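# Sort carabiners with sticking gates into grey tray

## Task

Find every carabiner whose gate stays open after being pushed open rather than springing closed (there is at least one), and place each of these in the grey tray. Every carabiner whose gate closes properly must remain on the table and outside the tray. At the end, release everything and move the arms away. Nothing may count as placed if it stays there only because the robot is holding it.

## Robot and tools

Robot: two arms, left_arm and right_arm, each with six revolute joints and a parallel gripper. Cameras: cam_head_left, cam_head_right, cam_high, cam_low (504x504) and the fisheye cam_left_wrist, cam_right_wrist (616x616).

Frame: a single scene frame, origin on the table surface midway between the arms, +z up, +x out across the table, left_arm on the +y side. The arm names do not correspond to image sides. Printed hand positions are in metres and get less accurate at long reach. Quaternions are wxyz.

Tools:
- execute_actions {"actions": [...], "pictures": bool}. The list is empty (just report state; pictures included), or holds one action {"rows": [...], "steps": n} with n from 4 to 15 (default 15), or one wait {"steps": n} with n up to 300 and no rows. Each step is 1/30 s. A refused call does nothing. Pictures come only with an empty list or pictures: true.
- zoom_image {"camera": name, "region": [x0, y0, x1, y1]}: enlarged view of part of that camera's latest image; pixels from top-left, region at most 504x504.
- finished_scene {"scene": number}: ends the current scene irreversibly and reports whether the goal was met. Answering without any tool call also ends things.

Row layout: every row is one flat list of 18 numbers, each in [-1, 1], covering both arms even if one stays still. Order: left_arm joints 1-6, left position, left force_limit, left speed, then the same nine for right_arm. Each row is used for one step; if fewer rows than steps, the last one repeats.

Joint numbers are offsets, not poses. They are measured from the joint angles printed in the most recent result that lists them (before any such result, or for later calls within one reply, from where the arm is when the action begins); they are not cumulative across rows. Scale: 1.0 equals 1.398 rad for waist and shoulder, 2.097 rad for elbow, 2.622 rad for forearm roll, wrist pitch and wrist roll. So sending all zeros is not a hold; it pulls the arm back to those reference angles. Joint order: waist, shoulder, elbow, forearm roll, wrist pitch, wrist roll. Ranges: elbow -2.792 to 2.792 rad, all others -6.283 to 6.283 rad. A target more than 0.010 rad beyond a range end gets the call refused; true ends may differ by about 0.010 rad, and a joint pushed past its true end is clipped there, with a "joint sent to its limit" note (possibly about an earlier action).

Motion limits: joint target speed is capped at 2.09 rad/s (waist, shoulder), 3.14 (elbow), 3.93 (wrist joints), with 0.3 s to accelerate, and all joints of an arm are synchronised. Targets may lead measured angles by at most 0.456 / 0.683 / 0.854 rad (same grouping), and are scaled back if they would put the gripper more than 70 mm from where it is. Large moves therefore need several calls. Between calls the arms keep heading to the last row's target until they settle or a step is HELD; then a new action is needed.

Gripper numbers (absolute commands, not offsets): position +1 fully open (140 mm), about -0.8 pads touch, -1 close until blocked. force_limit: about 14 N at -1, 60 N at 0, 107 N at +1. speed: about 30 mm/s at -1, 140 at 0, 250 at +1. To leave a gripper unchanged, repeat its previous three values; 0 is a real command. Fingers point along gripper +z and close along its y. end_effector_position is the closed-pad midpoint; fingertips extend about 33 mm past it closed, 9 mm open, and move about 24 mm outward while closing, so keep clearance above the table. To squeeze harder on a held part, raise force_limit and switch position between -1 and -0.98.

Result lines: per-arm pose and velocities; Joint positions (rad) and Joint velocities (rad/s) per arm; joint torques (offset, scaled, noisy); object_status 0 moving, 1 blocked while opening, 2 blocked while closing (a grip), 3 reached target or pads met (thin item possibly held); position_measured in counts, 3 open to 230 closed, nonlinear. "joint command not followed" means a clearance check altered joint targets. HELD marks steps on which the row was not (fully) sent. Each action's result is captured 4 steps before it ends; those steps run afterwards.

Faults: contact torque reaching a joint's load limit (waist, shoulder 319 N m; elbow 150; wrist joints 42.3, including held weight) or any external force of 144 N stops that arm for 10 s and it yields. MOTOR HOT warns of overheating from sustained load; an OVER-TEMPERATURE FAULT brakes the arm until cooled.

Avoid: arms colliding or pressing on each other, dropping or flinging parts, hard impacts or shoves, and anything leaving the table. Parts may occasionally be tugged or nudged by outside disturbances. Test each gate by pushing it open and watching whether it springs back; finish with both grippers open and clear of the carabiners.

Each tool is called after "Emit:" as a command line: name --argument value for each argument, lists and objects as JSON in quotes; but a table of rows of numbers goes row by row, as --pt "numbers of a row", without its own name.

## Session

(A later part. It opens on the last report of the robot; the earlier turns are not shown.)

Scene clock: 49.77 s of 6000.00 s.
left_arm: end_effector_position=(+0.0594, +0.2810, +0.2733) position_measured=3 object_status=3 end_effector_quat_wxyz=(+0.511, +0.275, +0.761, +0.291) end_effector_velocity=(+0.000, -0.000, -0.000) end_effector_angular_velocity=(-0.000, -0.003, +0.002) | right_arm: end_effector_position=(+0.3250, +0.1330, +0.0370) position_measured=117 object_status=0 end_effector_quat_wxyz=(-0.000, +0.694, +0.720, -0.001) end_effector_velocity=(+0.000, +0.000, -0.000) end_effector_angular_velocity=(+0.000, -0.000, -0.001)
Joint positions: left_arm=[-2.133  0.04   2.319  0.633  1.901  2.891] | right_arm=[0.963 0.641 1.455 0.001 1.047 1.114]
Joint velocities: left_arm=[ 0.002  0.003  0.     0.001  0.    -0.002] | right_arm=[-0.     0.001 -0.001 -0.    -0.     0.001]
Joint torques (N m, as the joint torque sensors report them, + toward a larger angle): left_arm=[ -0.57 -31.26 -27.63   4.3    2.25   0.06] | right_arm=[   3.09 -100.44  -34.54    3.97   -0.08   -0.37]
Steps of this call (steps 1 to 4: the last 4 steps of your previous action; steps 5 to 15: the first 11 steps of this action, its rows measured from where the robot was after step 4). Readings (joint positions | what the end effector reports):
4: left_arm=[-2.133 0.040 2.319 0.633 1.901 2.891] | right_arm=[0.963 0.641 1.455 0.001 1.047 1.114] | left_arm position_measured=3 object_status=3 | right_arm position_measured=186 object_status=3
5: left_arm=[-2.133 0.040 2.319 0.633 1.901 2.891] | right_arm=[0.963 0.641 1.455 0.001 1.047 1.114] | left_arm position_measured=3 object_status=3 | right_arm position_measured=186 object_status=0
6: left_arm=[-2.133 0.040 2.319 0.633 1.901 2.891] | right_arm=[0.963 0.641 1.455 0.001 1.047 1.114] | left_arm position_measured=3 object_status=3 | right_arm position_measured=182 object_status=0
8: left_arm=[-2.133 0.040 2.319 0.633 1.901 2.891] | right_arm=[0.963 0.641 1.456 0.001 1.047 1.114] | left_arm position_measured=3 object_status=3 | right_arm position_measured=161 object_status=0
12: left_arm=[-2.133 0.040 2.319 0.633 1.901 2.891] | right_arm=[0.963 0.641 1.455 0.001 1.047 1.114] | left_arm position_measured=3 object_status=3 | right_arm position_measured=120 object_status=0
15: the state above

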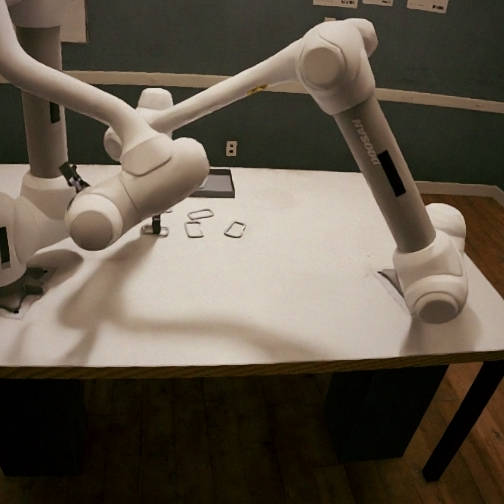

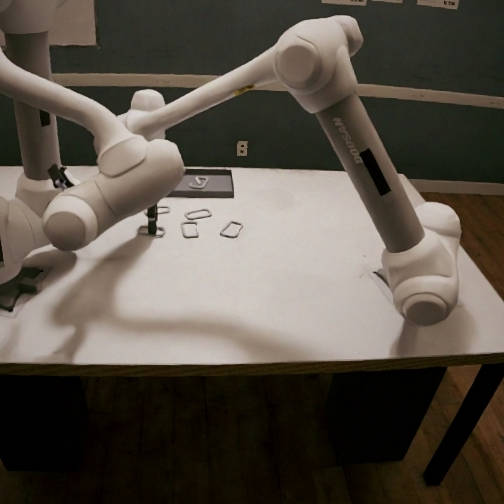

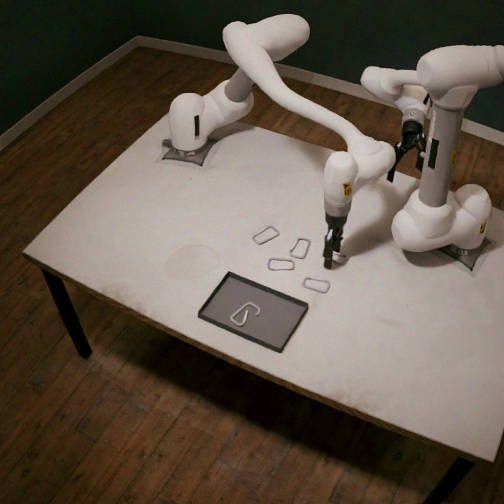

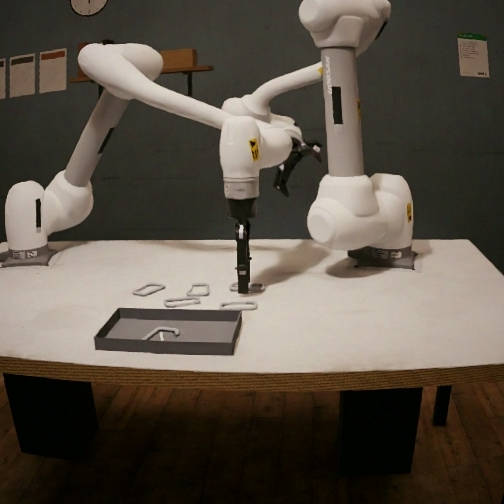

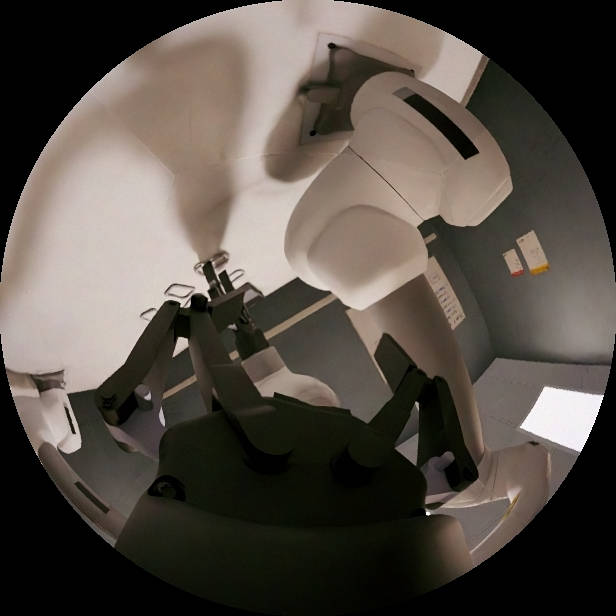

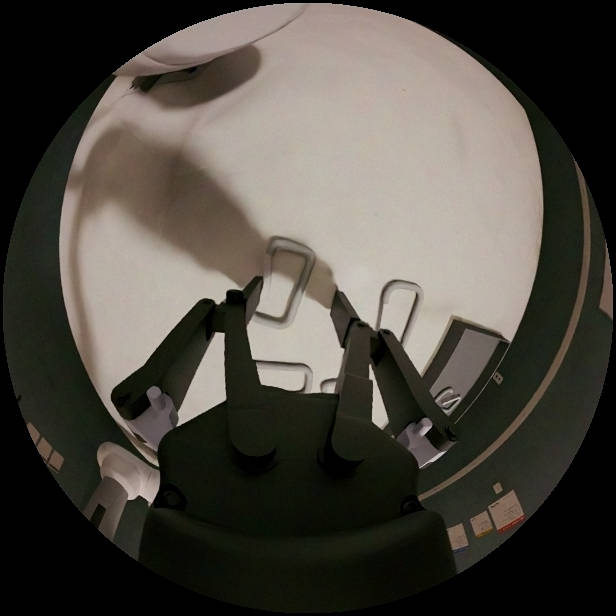

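Emit:
execute_actions --actions '[{"rows":[[0,0,0,0,0,0,1,0,0,0,-0.0211,-0.0124,0,0.0212,0,0.1,-0.4,0.5],[0,0,0,0,0,0,1,0,0,0,-0.0211,-0.0124,0,0.0212,0,0.1,-0.4,0.5],[0,0,0,0,0,0,1,0,0,0,-0.0211,-0.0124,0,0.0212,0,0.1,-0.4,0.5],[0,0,0,0,0,0,1,0,0,0,-0.0211,-0.0124,0,0.0212,0,0.1,-0.4,0.5],[0,0,0,0,0,0,1,0,0,0,-0.0211,-0.0124,0,0.0212,0,0.1,-0.4,0.5],[0,0,0,0,0,0,1,0,0,0,-0.0211,-0.0124,0,0.0212,0,0.1,-0.4,0.5],[0,0,0,0,0,0,1,0,0,0,-0.0211,-0.0124,0,0.0212,0,0.1,-0.4,0.5],[0,0,0,0,0,0,1,0,0,0,-0.0211,-0.0124,0,0.0212,0,0.1,-0.4,0.5]],"steps":10}]' --pictures true

Scene clock: 50.43 s of 6000.00 s.
left_arm: end_effector_position=(+0.0594, +0.2810, +0.2733) position_measured=3 object_status=3 end_effector_quat_wxyz=(+0.511, +0.275, +0.761, +0.291) end_effector_velocity=(+0.000, +0.000, +0.000) end_effector_angular_velocity=(+0.000, +0.002, +0.000) | right_arm: end_effector_position=(+0.3251, +0.1332, +0.0712) position_measured=117 object_status=3 end_effector_quat_wxyz=(-0.000, +0.694, +0.720, -0.000) end_effector_velocity=(-0.003, -0.007, +0.059) end_effector_angular_velocity=(-0.014, +0.007, -0.000)
Joint positions: left_arm=[-2.133  0.04   2.319  0.633  1.901  2.891] | right_arm=[0.963 0.614 1.431 0.    1.096 1.114]
Joint velocities: left_arm=[ 0.    -0.002  0.    -0.001 -0.     0.001] | right_arm=[-0.    -0.048 -0.037  0.001  0.1   -0.   ]
Joint torques (N m, as the joint torque sensors report them, + toward a larger angle): left_arm=[  0.56 -31.04 -27.7    4.27   2.24   0.05] | right_arm=[  3.3  -83.14 -29.85   3.09   0.01  -0.01]
Steps of this call (steps 1 to 4: the last 4 steps of your previous action; steps 5 to 14: the robot went on to your last target; steps 15 to 20: the first 6 steps of this action). Readings (joint positions | what the end effector reports):
15: left_arm=[-2.133 0.040 2.319 0.633 1.901 2.891] | right_arm=[0.963 0.641 1.455 0.001 1.047 1.114] | left_arm position_measured=3 object_status=3 | right_arm position_measured=117 object_status=3
16: left_arm=[-2.133 0.040 2.319 0.633 1.901 2.891] | right_arm=[0.963 0.638 1.452 0.000 1.054 1.114] | left_arm position_measured=3 object_status=3 | right_arm position_measured=117 object_status=3
18: left_arm=[-2.133 0.040 2.319 0.633 1.901 2.891] | right_arm=[0.963 0.621 1.437 0.000 1.083 1.114] | left_arm position_measured=3 object_status=3 | right_arm position_measured=117 object_status=3
20: the state above

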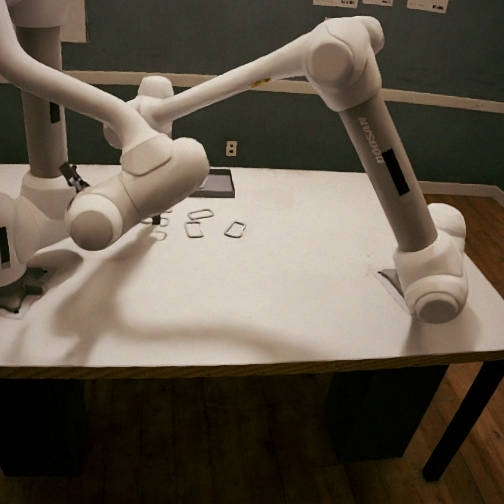

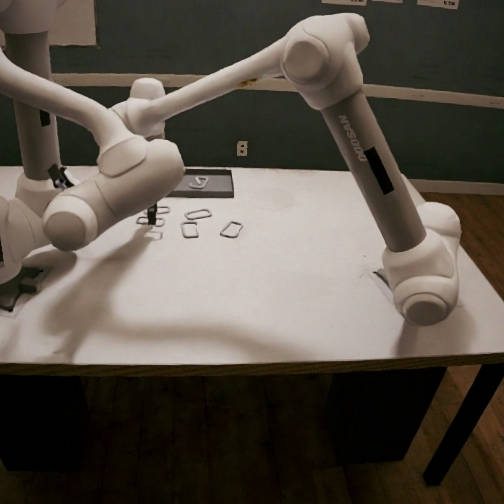

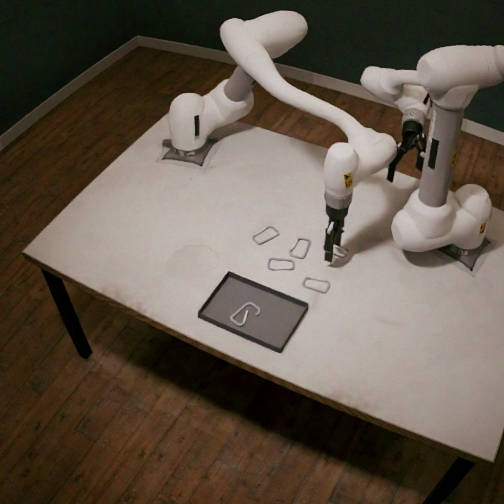

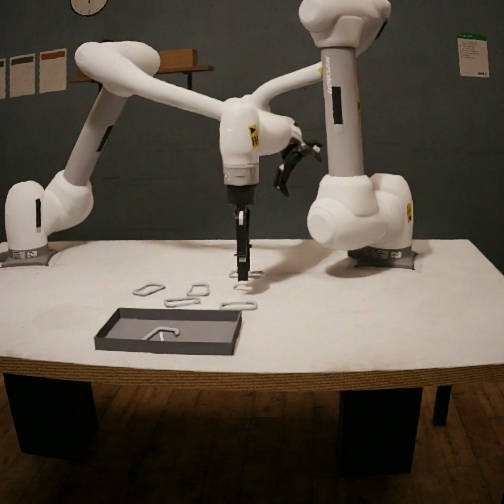

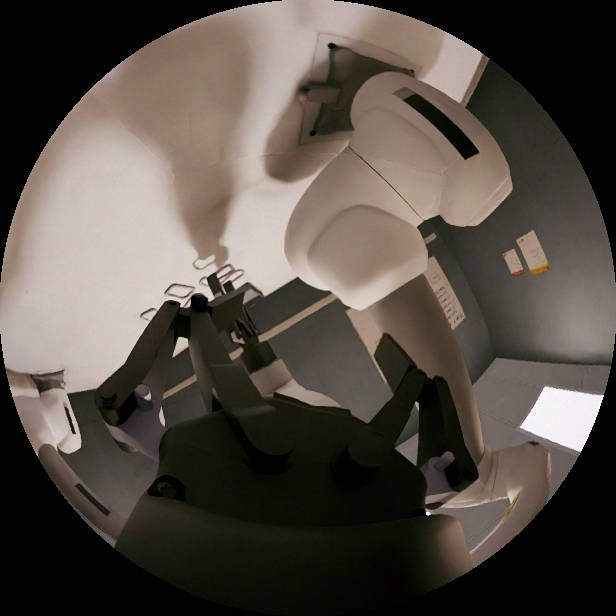

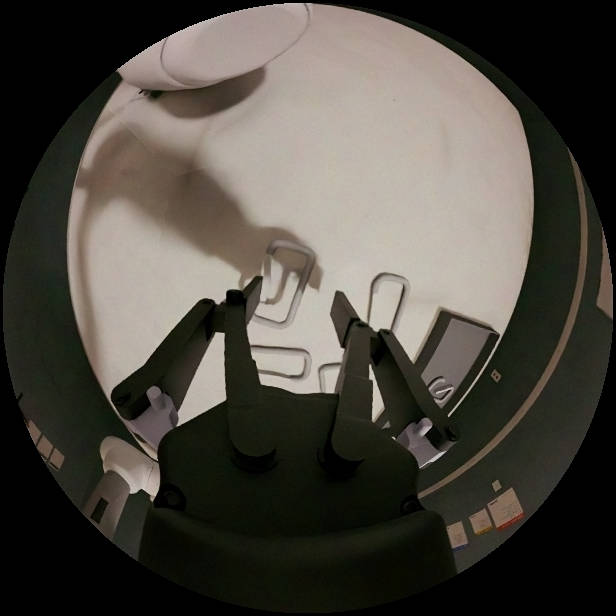

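Emit:
zoom_image --camera "cam_right_wrist" --region '[220, 220, 360, 350]'

Emit:
zoom_image --camera "cam_low" --region '[200, 240, 300, 320]'

Region (220, 220, 360, 350) of cam_right_wrist's 616x616 image, scaled by 3.600, with more detail than that image has; it fills the top 468 rows of this view, and the rest is white.

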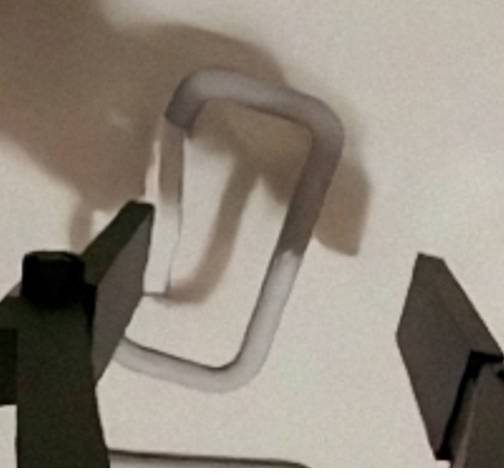

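Region (200, 240, 300, 320) of cam_low's 504x504 image, scaled by 5.040, with more detail than that image has; it fills the top 403 rows of this view, and the rest is white.

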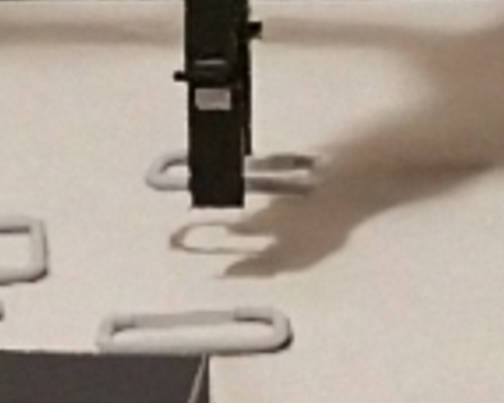

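Emit:
execute_actions --actions '[{"rows":[[0,0,0,0,0,0,1,0,0,0,0.006,0.004,0,-0.006,0,0.1,-0.4,0.3],[0,0,0,0,0,0,1,0,0,0,0.009,0.006,0,-0.009,0,0.1,-0.4,0.3],[0,0,0,0,0,0,1,0,0,0,0.012,0.0075,0,-0.012,0,0.1,-0.4,0.3],[0,0,0,0,0,0,1,0,0,0,0.015,0.009,0,-0.015,0,0.1,-0.4,0.3],[0,0,0,0,0,0,1,0,0,0,0.0182,0.0111,0,-0.0179,0,0.1,-0.4,0.3]],"steps":15}]' --pictures true

Scene clock: 51.50 s of 6000.00 s.
left_arm: end_effector_position=(+0.0594, +0.2810, +0.2733) position_measured=3 object_status=3 end_effector_quat_wxyz=(+0.511, +0.275, +0.761, +0.291) end_effector_velocity=(+0.000, -0.000, +0.000) end_effector_angular_velocity=(-0.001, -0.001, -0.000) | right_arm: end_effector_position=(+0.3248, +0.1325, +0.0391) position_measured=117 object_status=3 end_effector_quat_wxyz=(+0.000, +0.694, +0.720, -0.001) end_effector_velocity=(+0.000, -0.000, -0.012) end_effector_angular_velocity=(+0.000, -0.001, +0.001)
Joint positions: left_arm=[-2.133  0.04   2.319  0.633  1.901  2.891] | right_arm=[0.963 0.639 1.454 0.    1.051 1.114]
Joint velocities: left_arm=[ 0.     0.001 -0.     0.001  0.    -0.001] | right_arm=[ 0.     0.009  0.009 -0.001 -0.019 -0.   ]
Joint torques (N m, as the joint torque sensors report them, + toward a larger angle): left_arm=[ -0.15 -31.12 -27.66   4.42   2.3    0.07] | right_arm=[   4.43 -100.23  -36.31    3.85    0.13   -0.21]
Steps of this call (steps 1 to 4: the last 4 steps of your previous action; steps 5 to 15: the robot went on to your last target; steps 16 to 21: nothing new was sent; steps 22 to 32: the first 11 steps of this action). Readings (joint positions | what the end effector reports):
22: left_arm=[-2.133 0.040 2.319 0.633 1.901 2.891] | right_arm=[0.963 0.611 1.429 0.001 1.103 1.114] | left_arm position_measured=3 object_status=3 | right_arm position_measured=117 object_status=3
23: left_arm=[-2.133 0.040 2.319 0.633 1.901 2.891] | right_arm=[0.963 0.613 1.430 0.001 1.099 1.114] | left_arm position_measured=3 object_status=3 | right_arm position_measured=117 object_status=3
25: left_arm=[-2.133 0.040 2.319 0.633 1.901 2.891] | right_arm=[0.963 0.622 1.439 0.001 1.082 1.114] | left_arm position_measured=3 object_status=3 | right_arm position_measured=117 object_status=3
29: left_arm=[-2.133 0.040 2.319 0.633 1.901 2.891] | right_arm=[0.963 0.636 1.452 0.000 1.055 1.114] | left_arm position_measured=3 object_status=3 | right_arm position_measured=117 object_status=3
32: the state above

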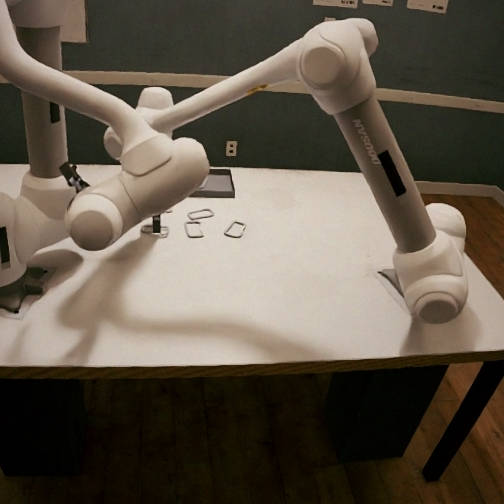

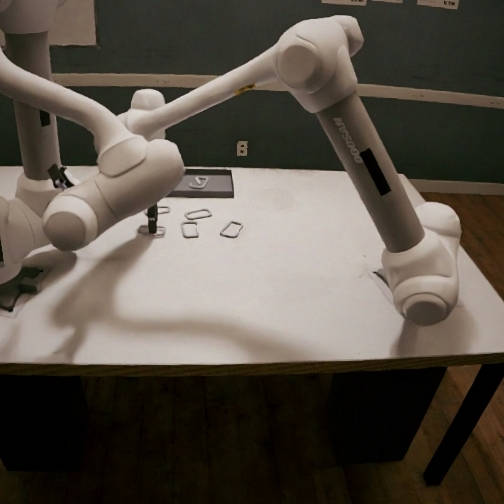

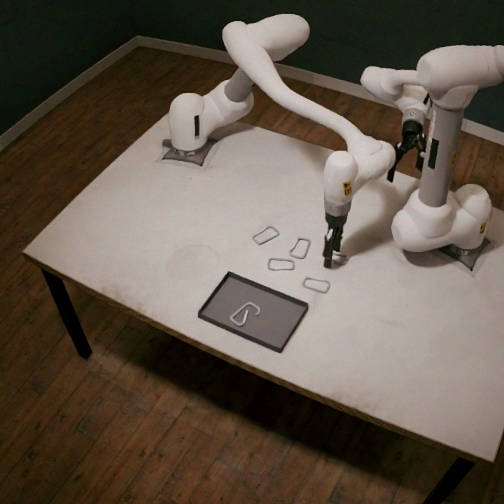

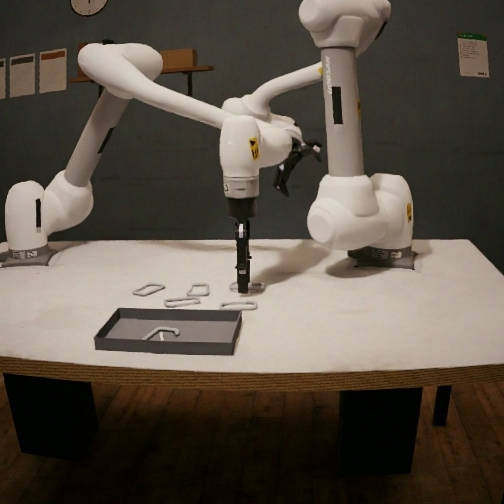

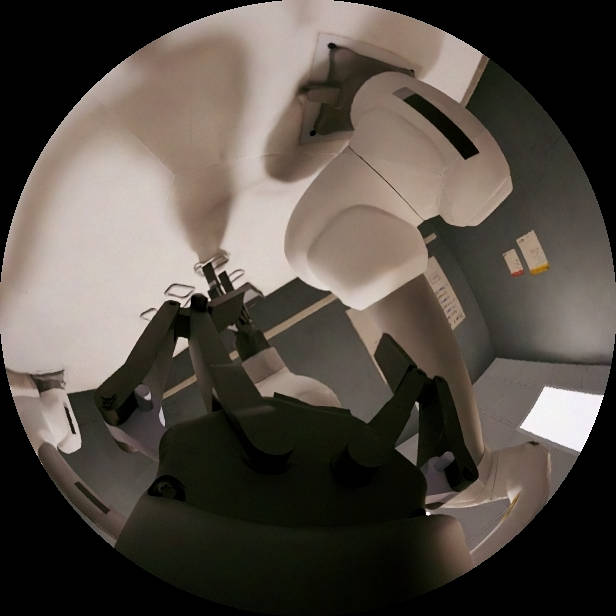

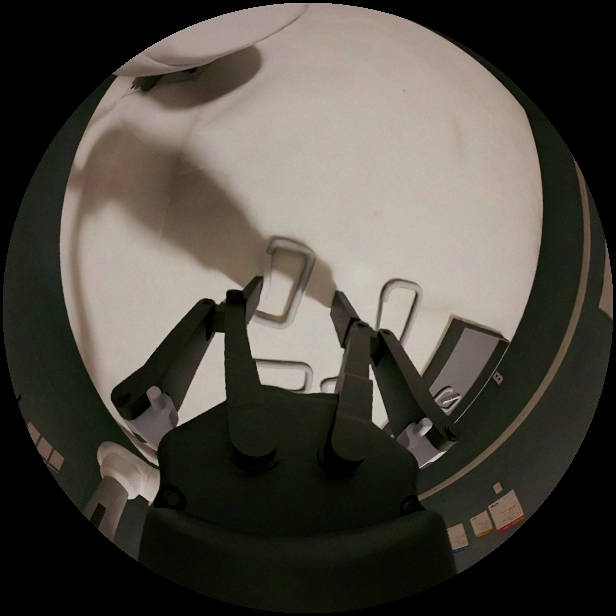

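Emit:
execute_actions --actions '[{"rows":[[0,0,0,0,0,0,1,0,0,0,0,0,0,0,0,-0.3,-0.4,0.1]],"steps":15}]' --pictures true

Scene clock: 52.00 s of 6000.00 s.
left_arm: end_effector_position=(+0.0594, +0.2810, +0.2733) position_measured=3 object_status=3 end_effector_quat_wxyz=(+0.511, +0.275, +0.761, +0.291) end_effector_velocity=(+0.000, +0.000, -0.000) end_effector_angular_velocity=(-0.001, -0.001, +0.001) | right_arm: end_effector_position=(+0.3248, +0.1325, +0.0390) position_measured=167 object_status=0 end_effector_quat_wxyz=(+0.000, +0.694, +0.720, -0.001) end_effector_velocity=(-0.000, +0.001, +0.002) end_effector_angular_velocity=(+0.002, -0.001, +0.001)
Joint positions: left_arm=[-2.133  0.04   2.319  0.633  1.901  2.891] | right_arm=[0.963 0.639 1.454 0.    1.051 1.114]
Joint velocities: left_arm=[ 0.001  0.001 -0.    -0.     0.    -0.001] | right_arm=[ 0.    -0.002 -0.001  0.     0.001 -0.   ]
Joint torques (N m, as the joint torque sensors report them, + toward a larger angle): left_arm=[ -0.33 -30.95 -27.88   4.39   2.2    0.1 ] | right_arm=[  3.59 -97.24 -35.25   3.79  -0.54  -0.31]
Steps of this call (steps 1 to 4: the last 4 steps of your previous action; steps 5 to 15: the first 11 steps of this action). Readings (joint positions | what the end effector reports):
5: left_arm=[-2.133 0.040 2.319 0.633 1.901 2.891] | right_arm=[0.963 0.639 1.455 0.000 1.050 1.114] | left_arm position_measured=3 object_status=3 | right_arm position_measured=117 object_status=0
6: left_arm=[-2.133 0.040 2.319 0.633 1.901 2.891] | right_arm=[0.963 0.639 1.455 0.000 1.050 1.114] | left_arm position_measured=3 object_status=3 | right_arm position_measured=119 object_status=0
8: left_arm=[-2.133 0.040 2.319 0.633 1.901 2.891] | right_arm=[0.963 0.639 1.454 0.000 1.050 1.114] | left_arm position_measured=3 object_status=3 | right_arm position_measured=136 object_status=0
12: left_arm=[-2.133 0.040 2.319 0.633 1.901 2.891] | right_arm=[0.963 0.639 1.454 0.000 1.051 1.114] | left_arm position_measured=3 object_status=3 | right_arm position_measured=166 object_status=0
15: the state above

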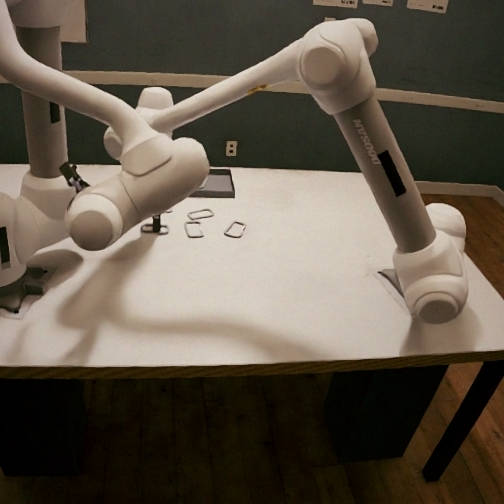

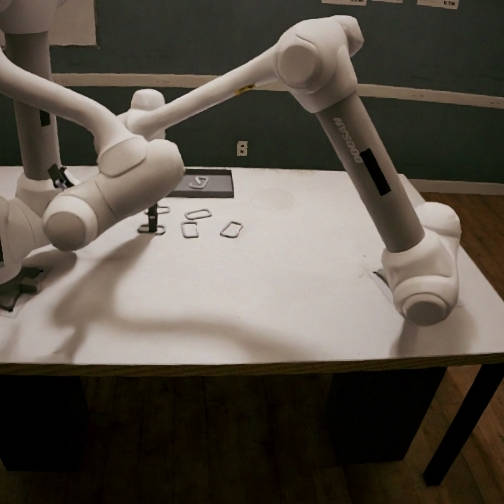

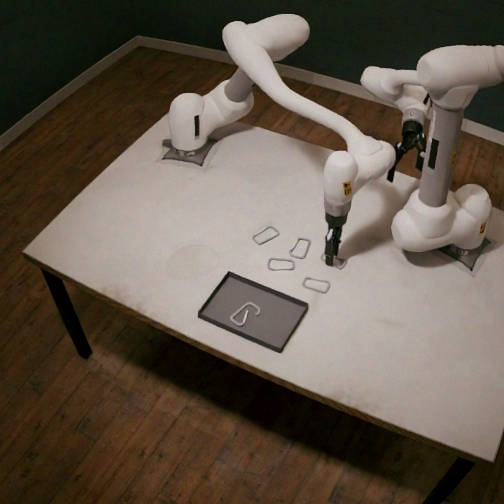

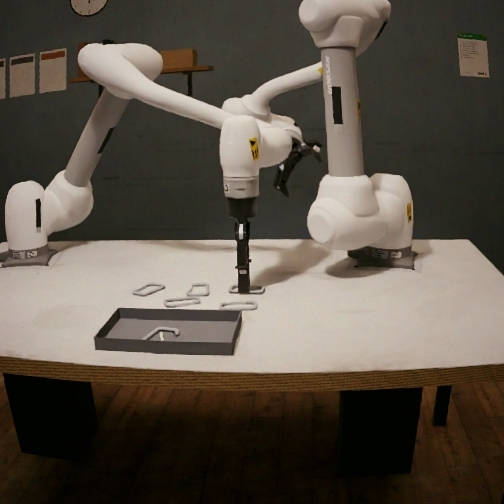

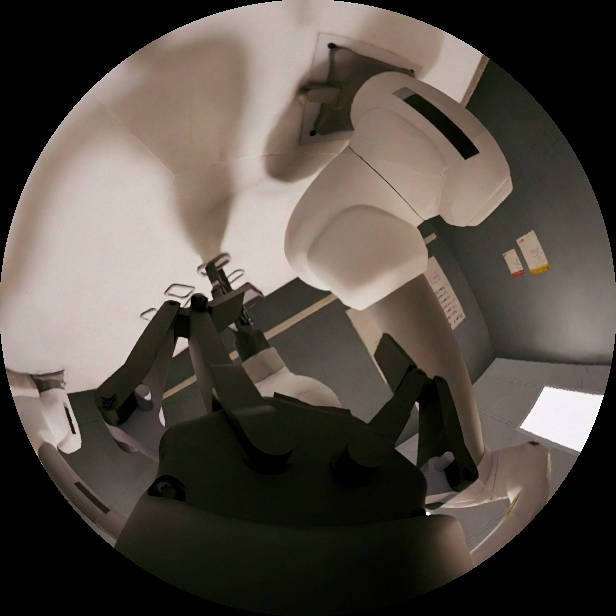

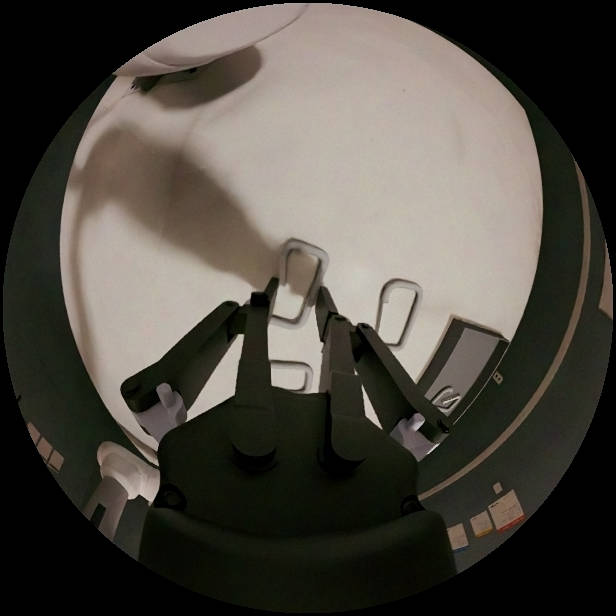

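Emit:
execute_actions --actions '[{"rows":[[0,0,0,0,0,0,1,0,0,0,-0.001,-0.0005,0,0.001,0,-0.6,-0.3,0.1]],"steps":15}]' --pictures false

Emit:
execute_actions --actions '[{"steps":10}]' --pictures true

Scene clock: 52.83 s of 6000.00 s.
left_arm: end_effector_position=(+0.0594, +0.2810, +0.2733) position_measured=3 object_status=3 end_effector_quat_wxyz=(+0.511, +0.275, +0.761, +0.291) end_effector_velocity=(+0.000, +0.000, +0.000) end_effector_angular_velocity=(+0.002, +0.001, +0.000) | right_arm: end_effector_position=(+0.3248, +0.1324, +0.0407) position_measured=186 object_status=2 end_effector_quat_wxyz=(+0.000, +0.694, +0.720, -0.001) end_effector_velocity=(+0.000, +0.000, +0.001) end_effector_angular_velocity=(+0.001, +0.000, -0.001)
Joint positions: left_arm=[-2.133  0.04   2.319  0.633  1.901  2.891] | right_arm=[0.963 0.637 1.453 0.    1.053 1.114]
Joint velocities: left_arm=[ 0.001 -0.001  0.    -0.     0.     0.002] | right_arm=[-0.    -0.001 -0.     0.001  0.     0.001]
Joint torques (N m, as the joint torque sensors report them, + toward a larger angle): left_arm=[ -0.58 -30.71 -27.76   4.27   2.12   0.04] | right_arm=[  3.48 -99.48 -34.84   3.76  -0.26  -0.34]
Steps of this call (steps 1 to 4: the last 4 steps of your previous action; steps 5 to 14: the robot went on to your last target; steps 15 to 25: the first 11 steps of this action). Readings (joint positions | what the end effector reports):
15: left_arm=[-2.133 0.040 2.319 0.633 1.901 2.891] | right_arm=[0.963 0.639 1.454 0.000 1.051 1.114] | left_arm position_measured=3 object_status=3 | right_arm position_measured=167 object_status=0
16: left_arm=[-2.133 0.040 2.319 0.633 1.901 2.891] | right_arm=[0.963 0.638 1.454 0.000 1.052 1.114] | left_arm position_measured=3 object_status=3 | right_arm position_measured=170 object_status=0
18: left_arm=[-2.133 0.040 2.319 0.633 1.901 2.891] | right_arm=[0.963 0.638 1.453 0.000 1.053 1.114] | left_arm position_measured=3 object_status=3 | right_arm position_measured=186 object_status=0
22: left_arm=[-2.133 0.040 2.319 0.633 1.901 2.891] | right_arm=[0.963 0.637 1.453 0.000 1.053 1.114] | left_arm position_measured=3 object_status=3 | right_arm position_measured=186 object_status=0
25: the state above

Scene clock: 53.17 s of 6000.00 s.
left_arm: end_effector_position=(+0.0594, +0.2810, +0.2733) position_measured=3 object_status=3 end_effector_quat_wxyz=(+0.511, +0.275, +0.761, +0.291) end_effector_velocity=(-0.001, -0.000, -0.000) end_effector_angular_velocity=(-0.000, -0.000, -0.002) | right_arm: end_effector_position=(+0.3248, +0.1324, +0.0407) position_measured=186 object_status=2 end_effector_quat_wxyz=(+0.000, +0.694, +0.720, -0.001) end_effector_velocity=(+0.000, -0.000, -0.000) end_effector_angular_velocity=(-0.000, -0.000, -0.000)
Joint positions: left_arm=[-2.133  0.04   2.319  0.633  1.901  2.891] | right_arm=[0.963 0.637 1.453 0.    1.053 1.114]
Joint velocities: left_arm=[-0.002  0.     0.    -0.     0.    -0.   ] | right_arm=[-0.  0.  0. -0. -0.  0.]
Joint torques (N m, as the joint torque sensors report them, + toward a larger angle): left_arm=[  0.72 -32.14 -27.68   4.3    2.26   0.13] | right_arm=[  3.41 -98.88 -35.25   3.87  -0.13  -0.48]
Kept back: nothing.
Steps of this call (steps 1 to 4: the last 4 steps of your previous action; steps 5 to 10: the robot went on to your last target). Readings (joint positions | what the end effector reports):
1: left_arm=[-2.133 0.040 2.319 0.633 1.901 2.891] | right_arm=[0.963 0.637 1.453 0.000 1.053 1.114] | left_arm position_measured=3 object_status=3 | right_arm position_measured=186 object_status=2
2: left_arm=[-2.133 0.040 2.319 0.633 1.901 2.891] | right_arm=[0.963 0.637 1.453 0.000 1.053 1.114] | left_arm position_measured=3 object_status=3 | right_arm position_measured=186 object_status=2
4: left_arm=[-2.133 0.040 2.319 0.633 1.901 2.891] | right_arm=[0.963 0.637 1.453 0.000 1.053 1.114] | left_arm position_measured=3 object_status=3 | right_arm position_measured=186 object_status=2
8: left_arm=[-2.133 0.040 2.319 0.633 1.901 2.891] | right_arm=[0.963 0.637 1.453 0.000 1.053 1.114] | left_arm position_measured=3 object_status=3 | right_arm position_measured=186 object_status=2
10: the state above

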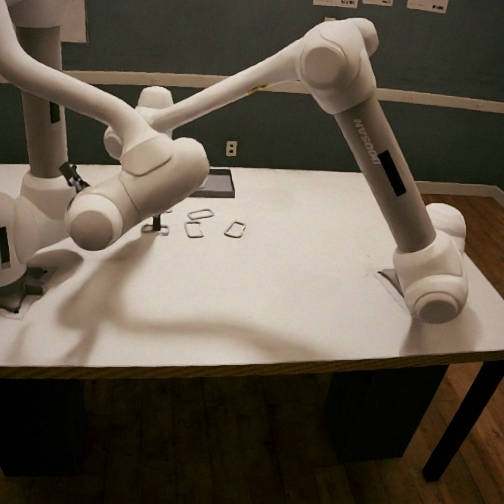

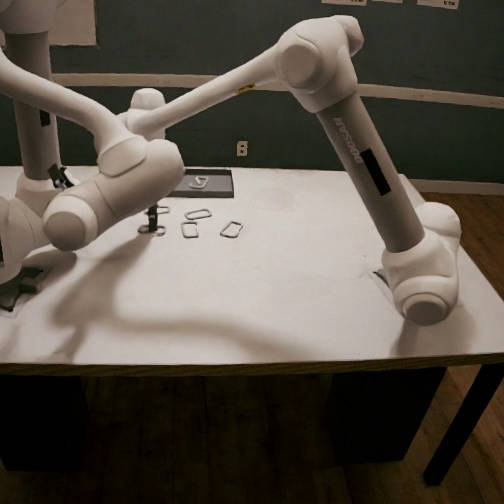

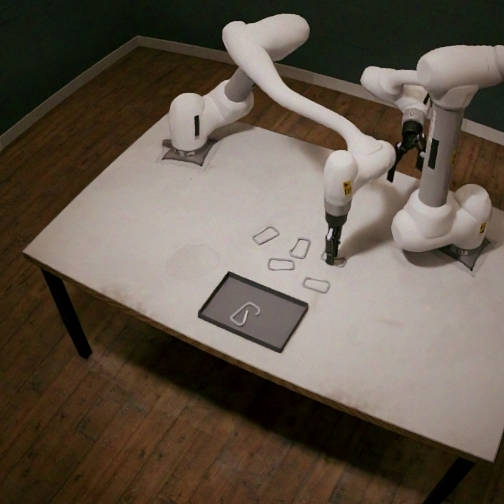

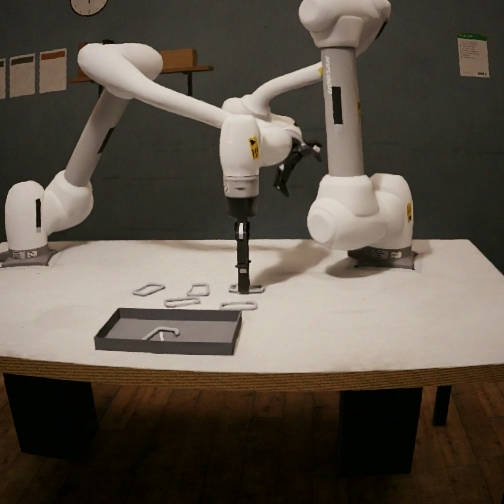

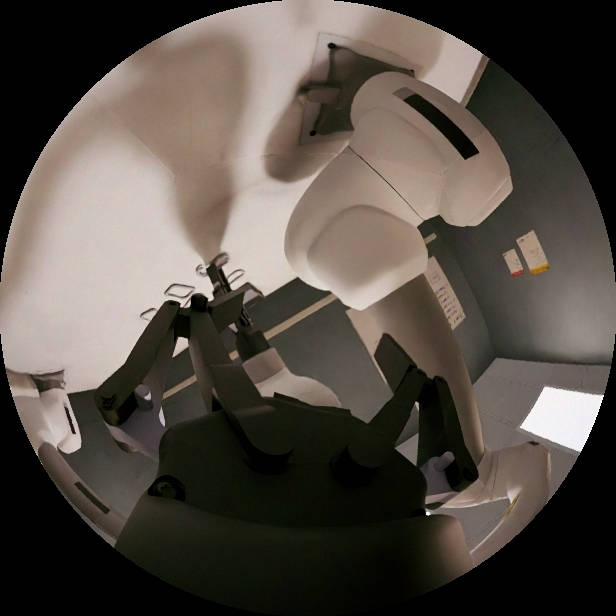

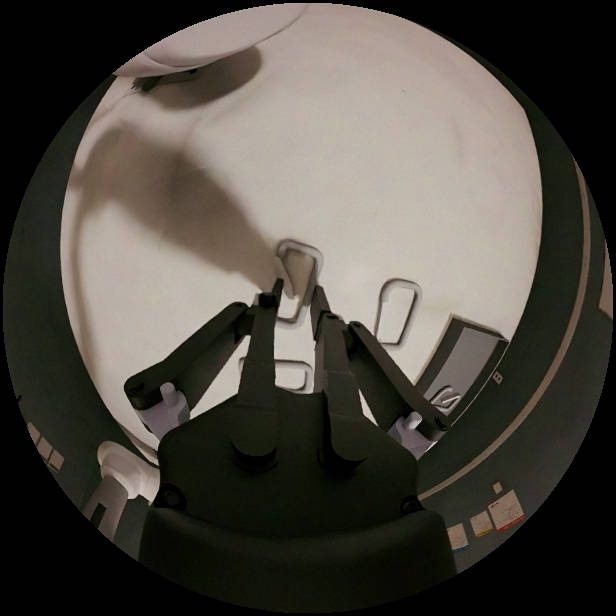

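Emit:
execute_actions --actions '[{"rows":[[0,0,0,0,0,0,1,0,0,0,-0.0215,-0.0129,0,0.0217,0,-0.6,-0.3,0.1],[0,0,0,0,0,0,1,0,0,0,-0.0215,-0.0129,0,0.0217,0,-0.6,-0.3,0.1],[0,0,0,0,0,0,1,0,0,0,-0.0215,-0.0129,0,0.0217,0,-0.6,-0.3,0.1],[0,0,0,0,0,0,1,0,0,0,-0.0215,-0.0129,0,0.0217,0,-0.6,-0.3,0.1],[0,0,0,0,0,0,1,0,0,0,-0.0215,-0.0129,0,0.0217,0,-0.6,-0.3,0.1],[0,0,0,0,0,0,1,0,0,-0.1709,0.0134,-0.053,0,0.0347,0.5904,-0.6,-0.3,0.1]],"steps":15}]' --pictures false

Emit:
execute_actions --actions '[{"steps":22}]' --pictures true

Scene clock: 56.10 s of 6000.00 s.
left_arm: end_effector_position=(+0.0594, +0.2810, +0.2733) position_measured=3 object_status=3 end_effector_quat_wxyz=(+0.511, +0.275, +0.761, +0.291) end_effector_velocity=(+0.000, +0.000, +0.000) end_effector_angular_velocity=(+0.000, -0.000, +0.001) | right_arm: end_effector_position=(+0.3646, +0.1240, +0.0779) position_measured=186 object_status=2 end_effector_quat_wxyz=(-0.000, +0.768, +0.641, -0.000) end_effector_velocity=(+0.396, -0.119, -0.003) end_effector_angular_velocity=(-0.010, +0.004, -2.196)
Joint positions: left_arm=[-2.133  0.04   2.319  0.633  1.901  2.891] | right_arm=[0.917 0.619 1.409 0.    1.114 1.285]
Joint velocities: left_arm=[ 0.001 -0.     0.     0.     0.     0.   ] | right_arm=[-0.473  0.088 -0.144  0.     0.067  1.723]
Joint torques (N m, as the joint torque sensors report them, + toward a larger angle): left_arm=[ -0.8  -30.82 -27.51   4.38   2.25   0.08] | right_arm=[  -0.26 -100.71  -34.55    3.91    0.02   -0.76]
Steps of this call (steps 1 to 15: the robot went on to your last target; steps 16 to 77: nothing new was sent; steps 78 to 88: the first 11 steps of this action). Readings (joint positions | what the end effector reports):
78: left_arm=[-2.133 0.040 2.319 0.633 1.901 2.891] | right_arm=[0.963 0.637 1.453 0.000 1.054 1.114] | left_arm position_measured=3 object_status=3 | right_arm position_measured=186 object_status=2
79: left_arm=[-2.133 0.040 2.319 0.633 1.901 2.891] | right_arm=[0.963 0.634 1.450 0.000 1.060 1.114] | left_arm position_measured=3 object_status=3 | right_arm position_measured=186 object_status=2
81: left_arm=[-2.133 0.040 2.319 0.633 1.901 2.891] | right_arm=[0.963 0.618 1.435 0.000 1.090 1.114] | left_arm position_measured=3 object_status=3 | right_arm position_measured=186 object_status=2
85: left_arm=[-2.133 0.040 2.319 0.633 1.901 2.891] | right_arm=[0.957 0.611 1.423 0.000 1.108 1.142] | left_arm position_measured=3 object_status=3 | right_arm position_measured=186 object_status=2
88: the state above

Scene clock: 56.83 s of 6000.00 s.
left_arm: end_effector_position=(+0.0594, +0.2810, +0.2733) position_measured=3 object_status=3 end_effector_quat_wxyz=(+0.511, +0.275, +0.761, +0.291) end_effector_velocity=(-0.000, -0.000, -0.000) end_effector_angular_velocity=(+0.002, +0.000, -0.001) | right_arm: end_effector_position=(+0.5239, +0.0616, +0.0797) position_measured=186 object_status=2 end_effector_quat_wxyz=(+0.000, +0.996, -0.088, -0.000) end_effector_velocity=(+0.001, +0.000, +0.000) end_effector_angular_velocity=(+0.000, -0.001, -0.024)
Joint positions: left_arm=[-2.133  0.04   2.319  0.633  1.901  2.891] | right_arm=[0.725 0.656 1.342 0.    1.144 2.66 ]
Joint velocities: left_arm=[ 0.     0.    -0.    -0.    -0.     0.002] | right_arm=[ 0.     0.    -0.001 -0.     0.     0.024]
Joint torques (N m, as the joint torque sensors report them, + toward a larger angle): left_arm=[ -0.5  -30.75 -27.61   4.39   2.24  -0.01] | right_arm=[   3.17 -105.28  -37.38    4.3     0.     -0.51]
Kept back: nothing.
Steps of this call (steps 1 to 4: the last 4 steps of your previous action; steps 5 to 22: the robot went on to your last target). Readings (joint positions | what the end effector reports):
1: left_arm=[-2.133 0.040 2.319 0.633 1.901 2.891] | right_arm=[0.902 0.622 1.404 0.000 1.116 1.343] | left_arm position_measured=3 object_status=3 | right_arm position_measured=186 object_status=2
2: left_arm=[-2.133 0.040 2.319 0.633 1.901 2.891] | right_arm=[0.888 0.625 1.399 0.000 1.118 1.401] | left_arm position_measured=3 object_status=3 | right_arm position_measured=186 object_status=2
4: left_arm=[-2.133 0.040 2.319 0.633 1.901 2.891] | right_arm=[0.862 0.630 1.390 0.000 1.122 1.524] | left_arm position_measured=3 object_status=3 | right_arm position_measured=186 object_status=2
8: left_arm=[-2.133 0.040 2.319 0.633 1.901 2.891] | right_arm=[0.814 0.639 1.373 0.000 1.130 1.816] | left_arm position_measured=3 object_status=3 | right_arm position_measured=186 object_status=2
22: the state above

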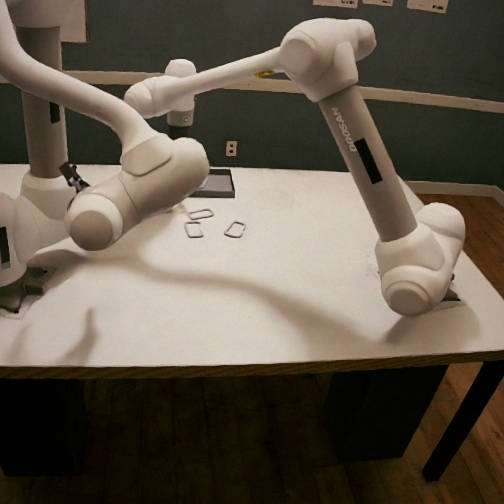

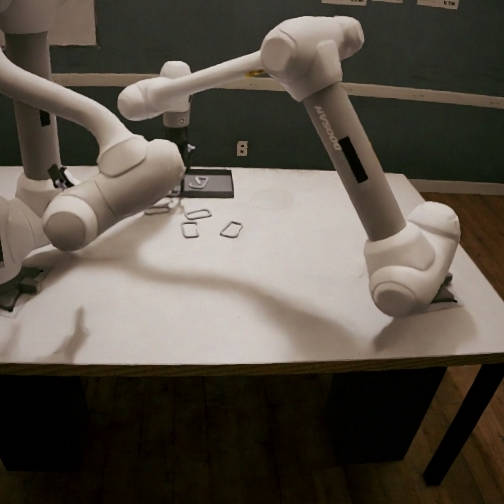

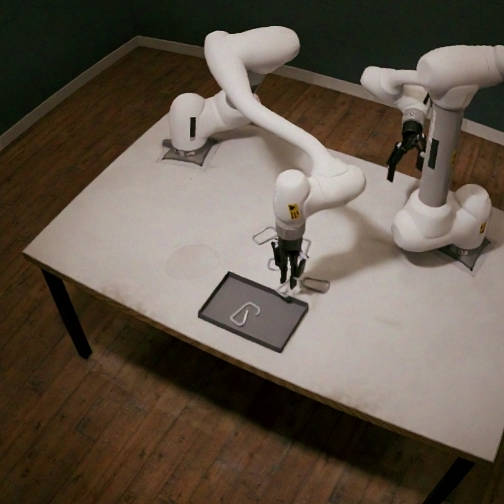

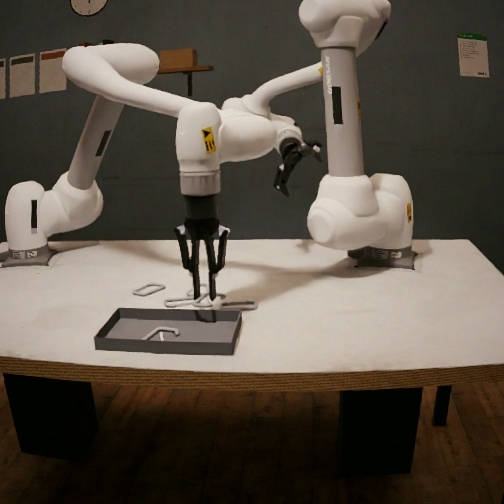

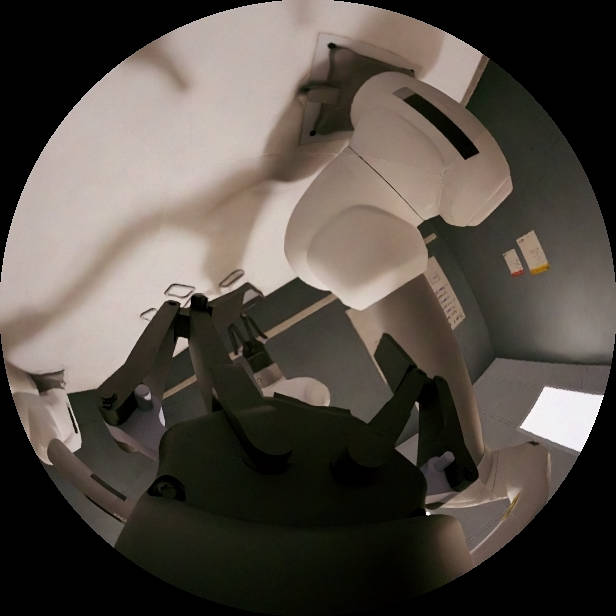

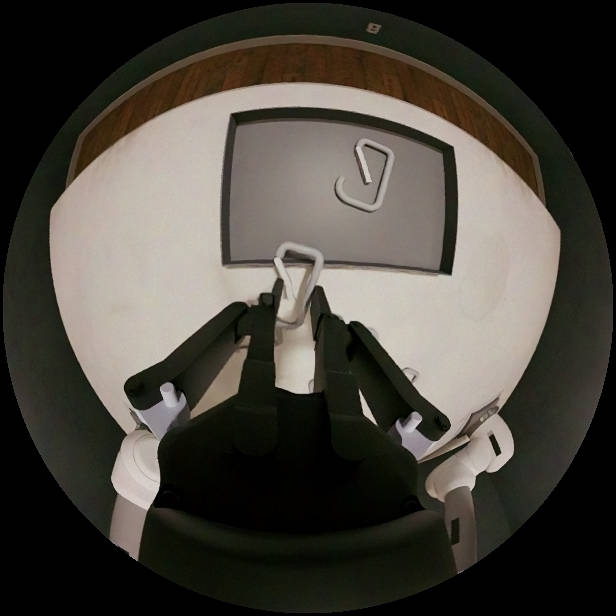

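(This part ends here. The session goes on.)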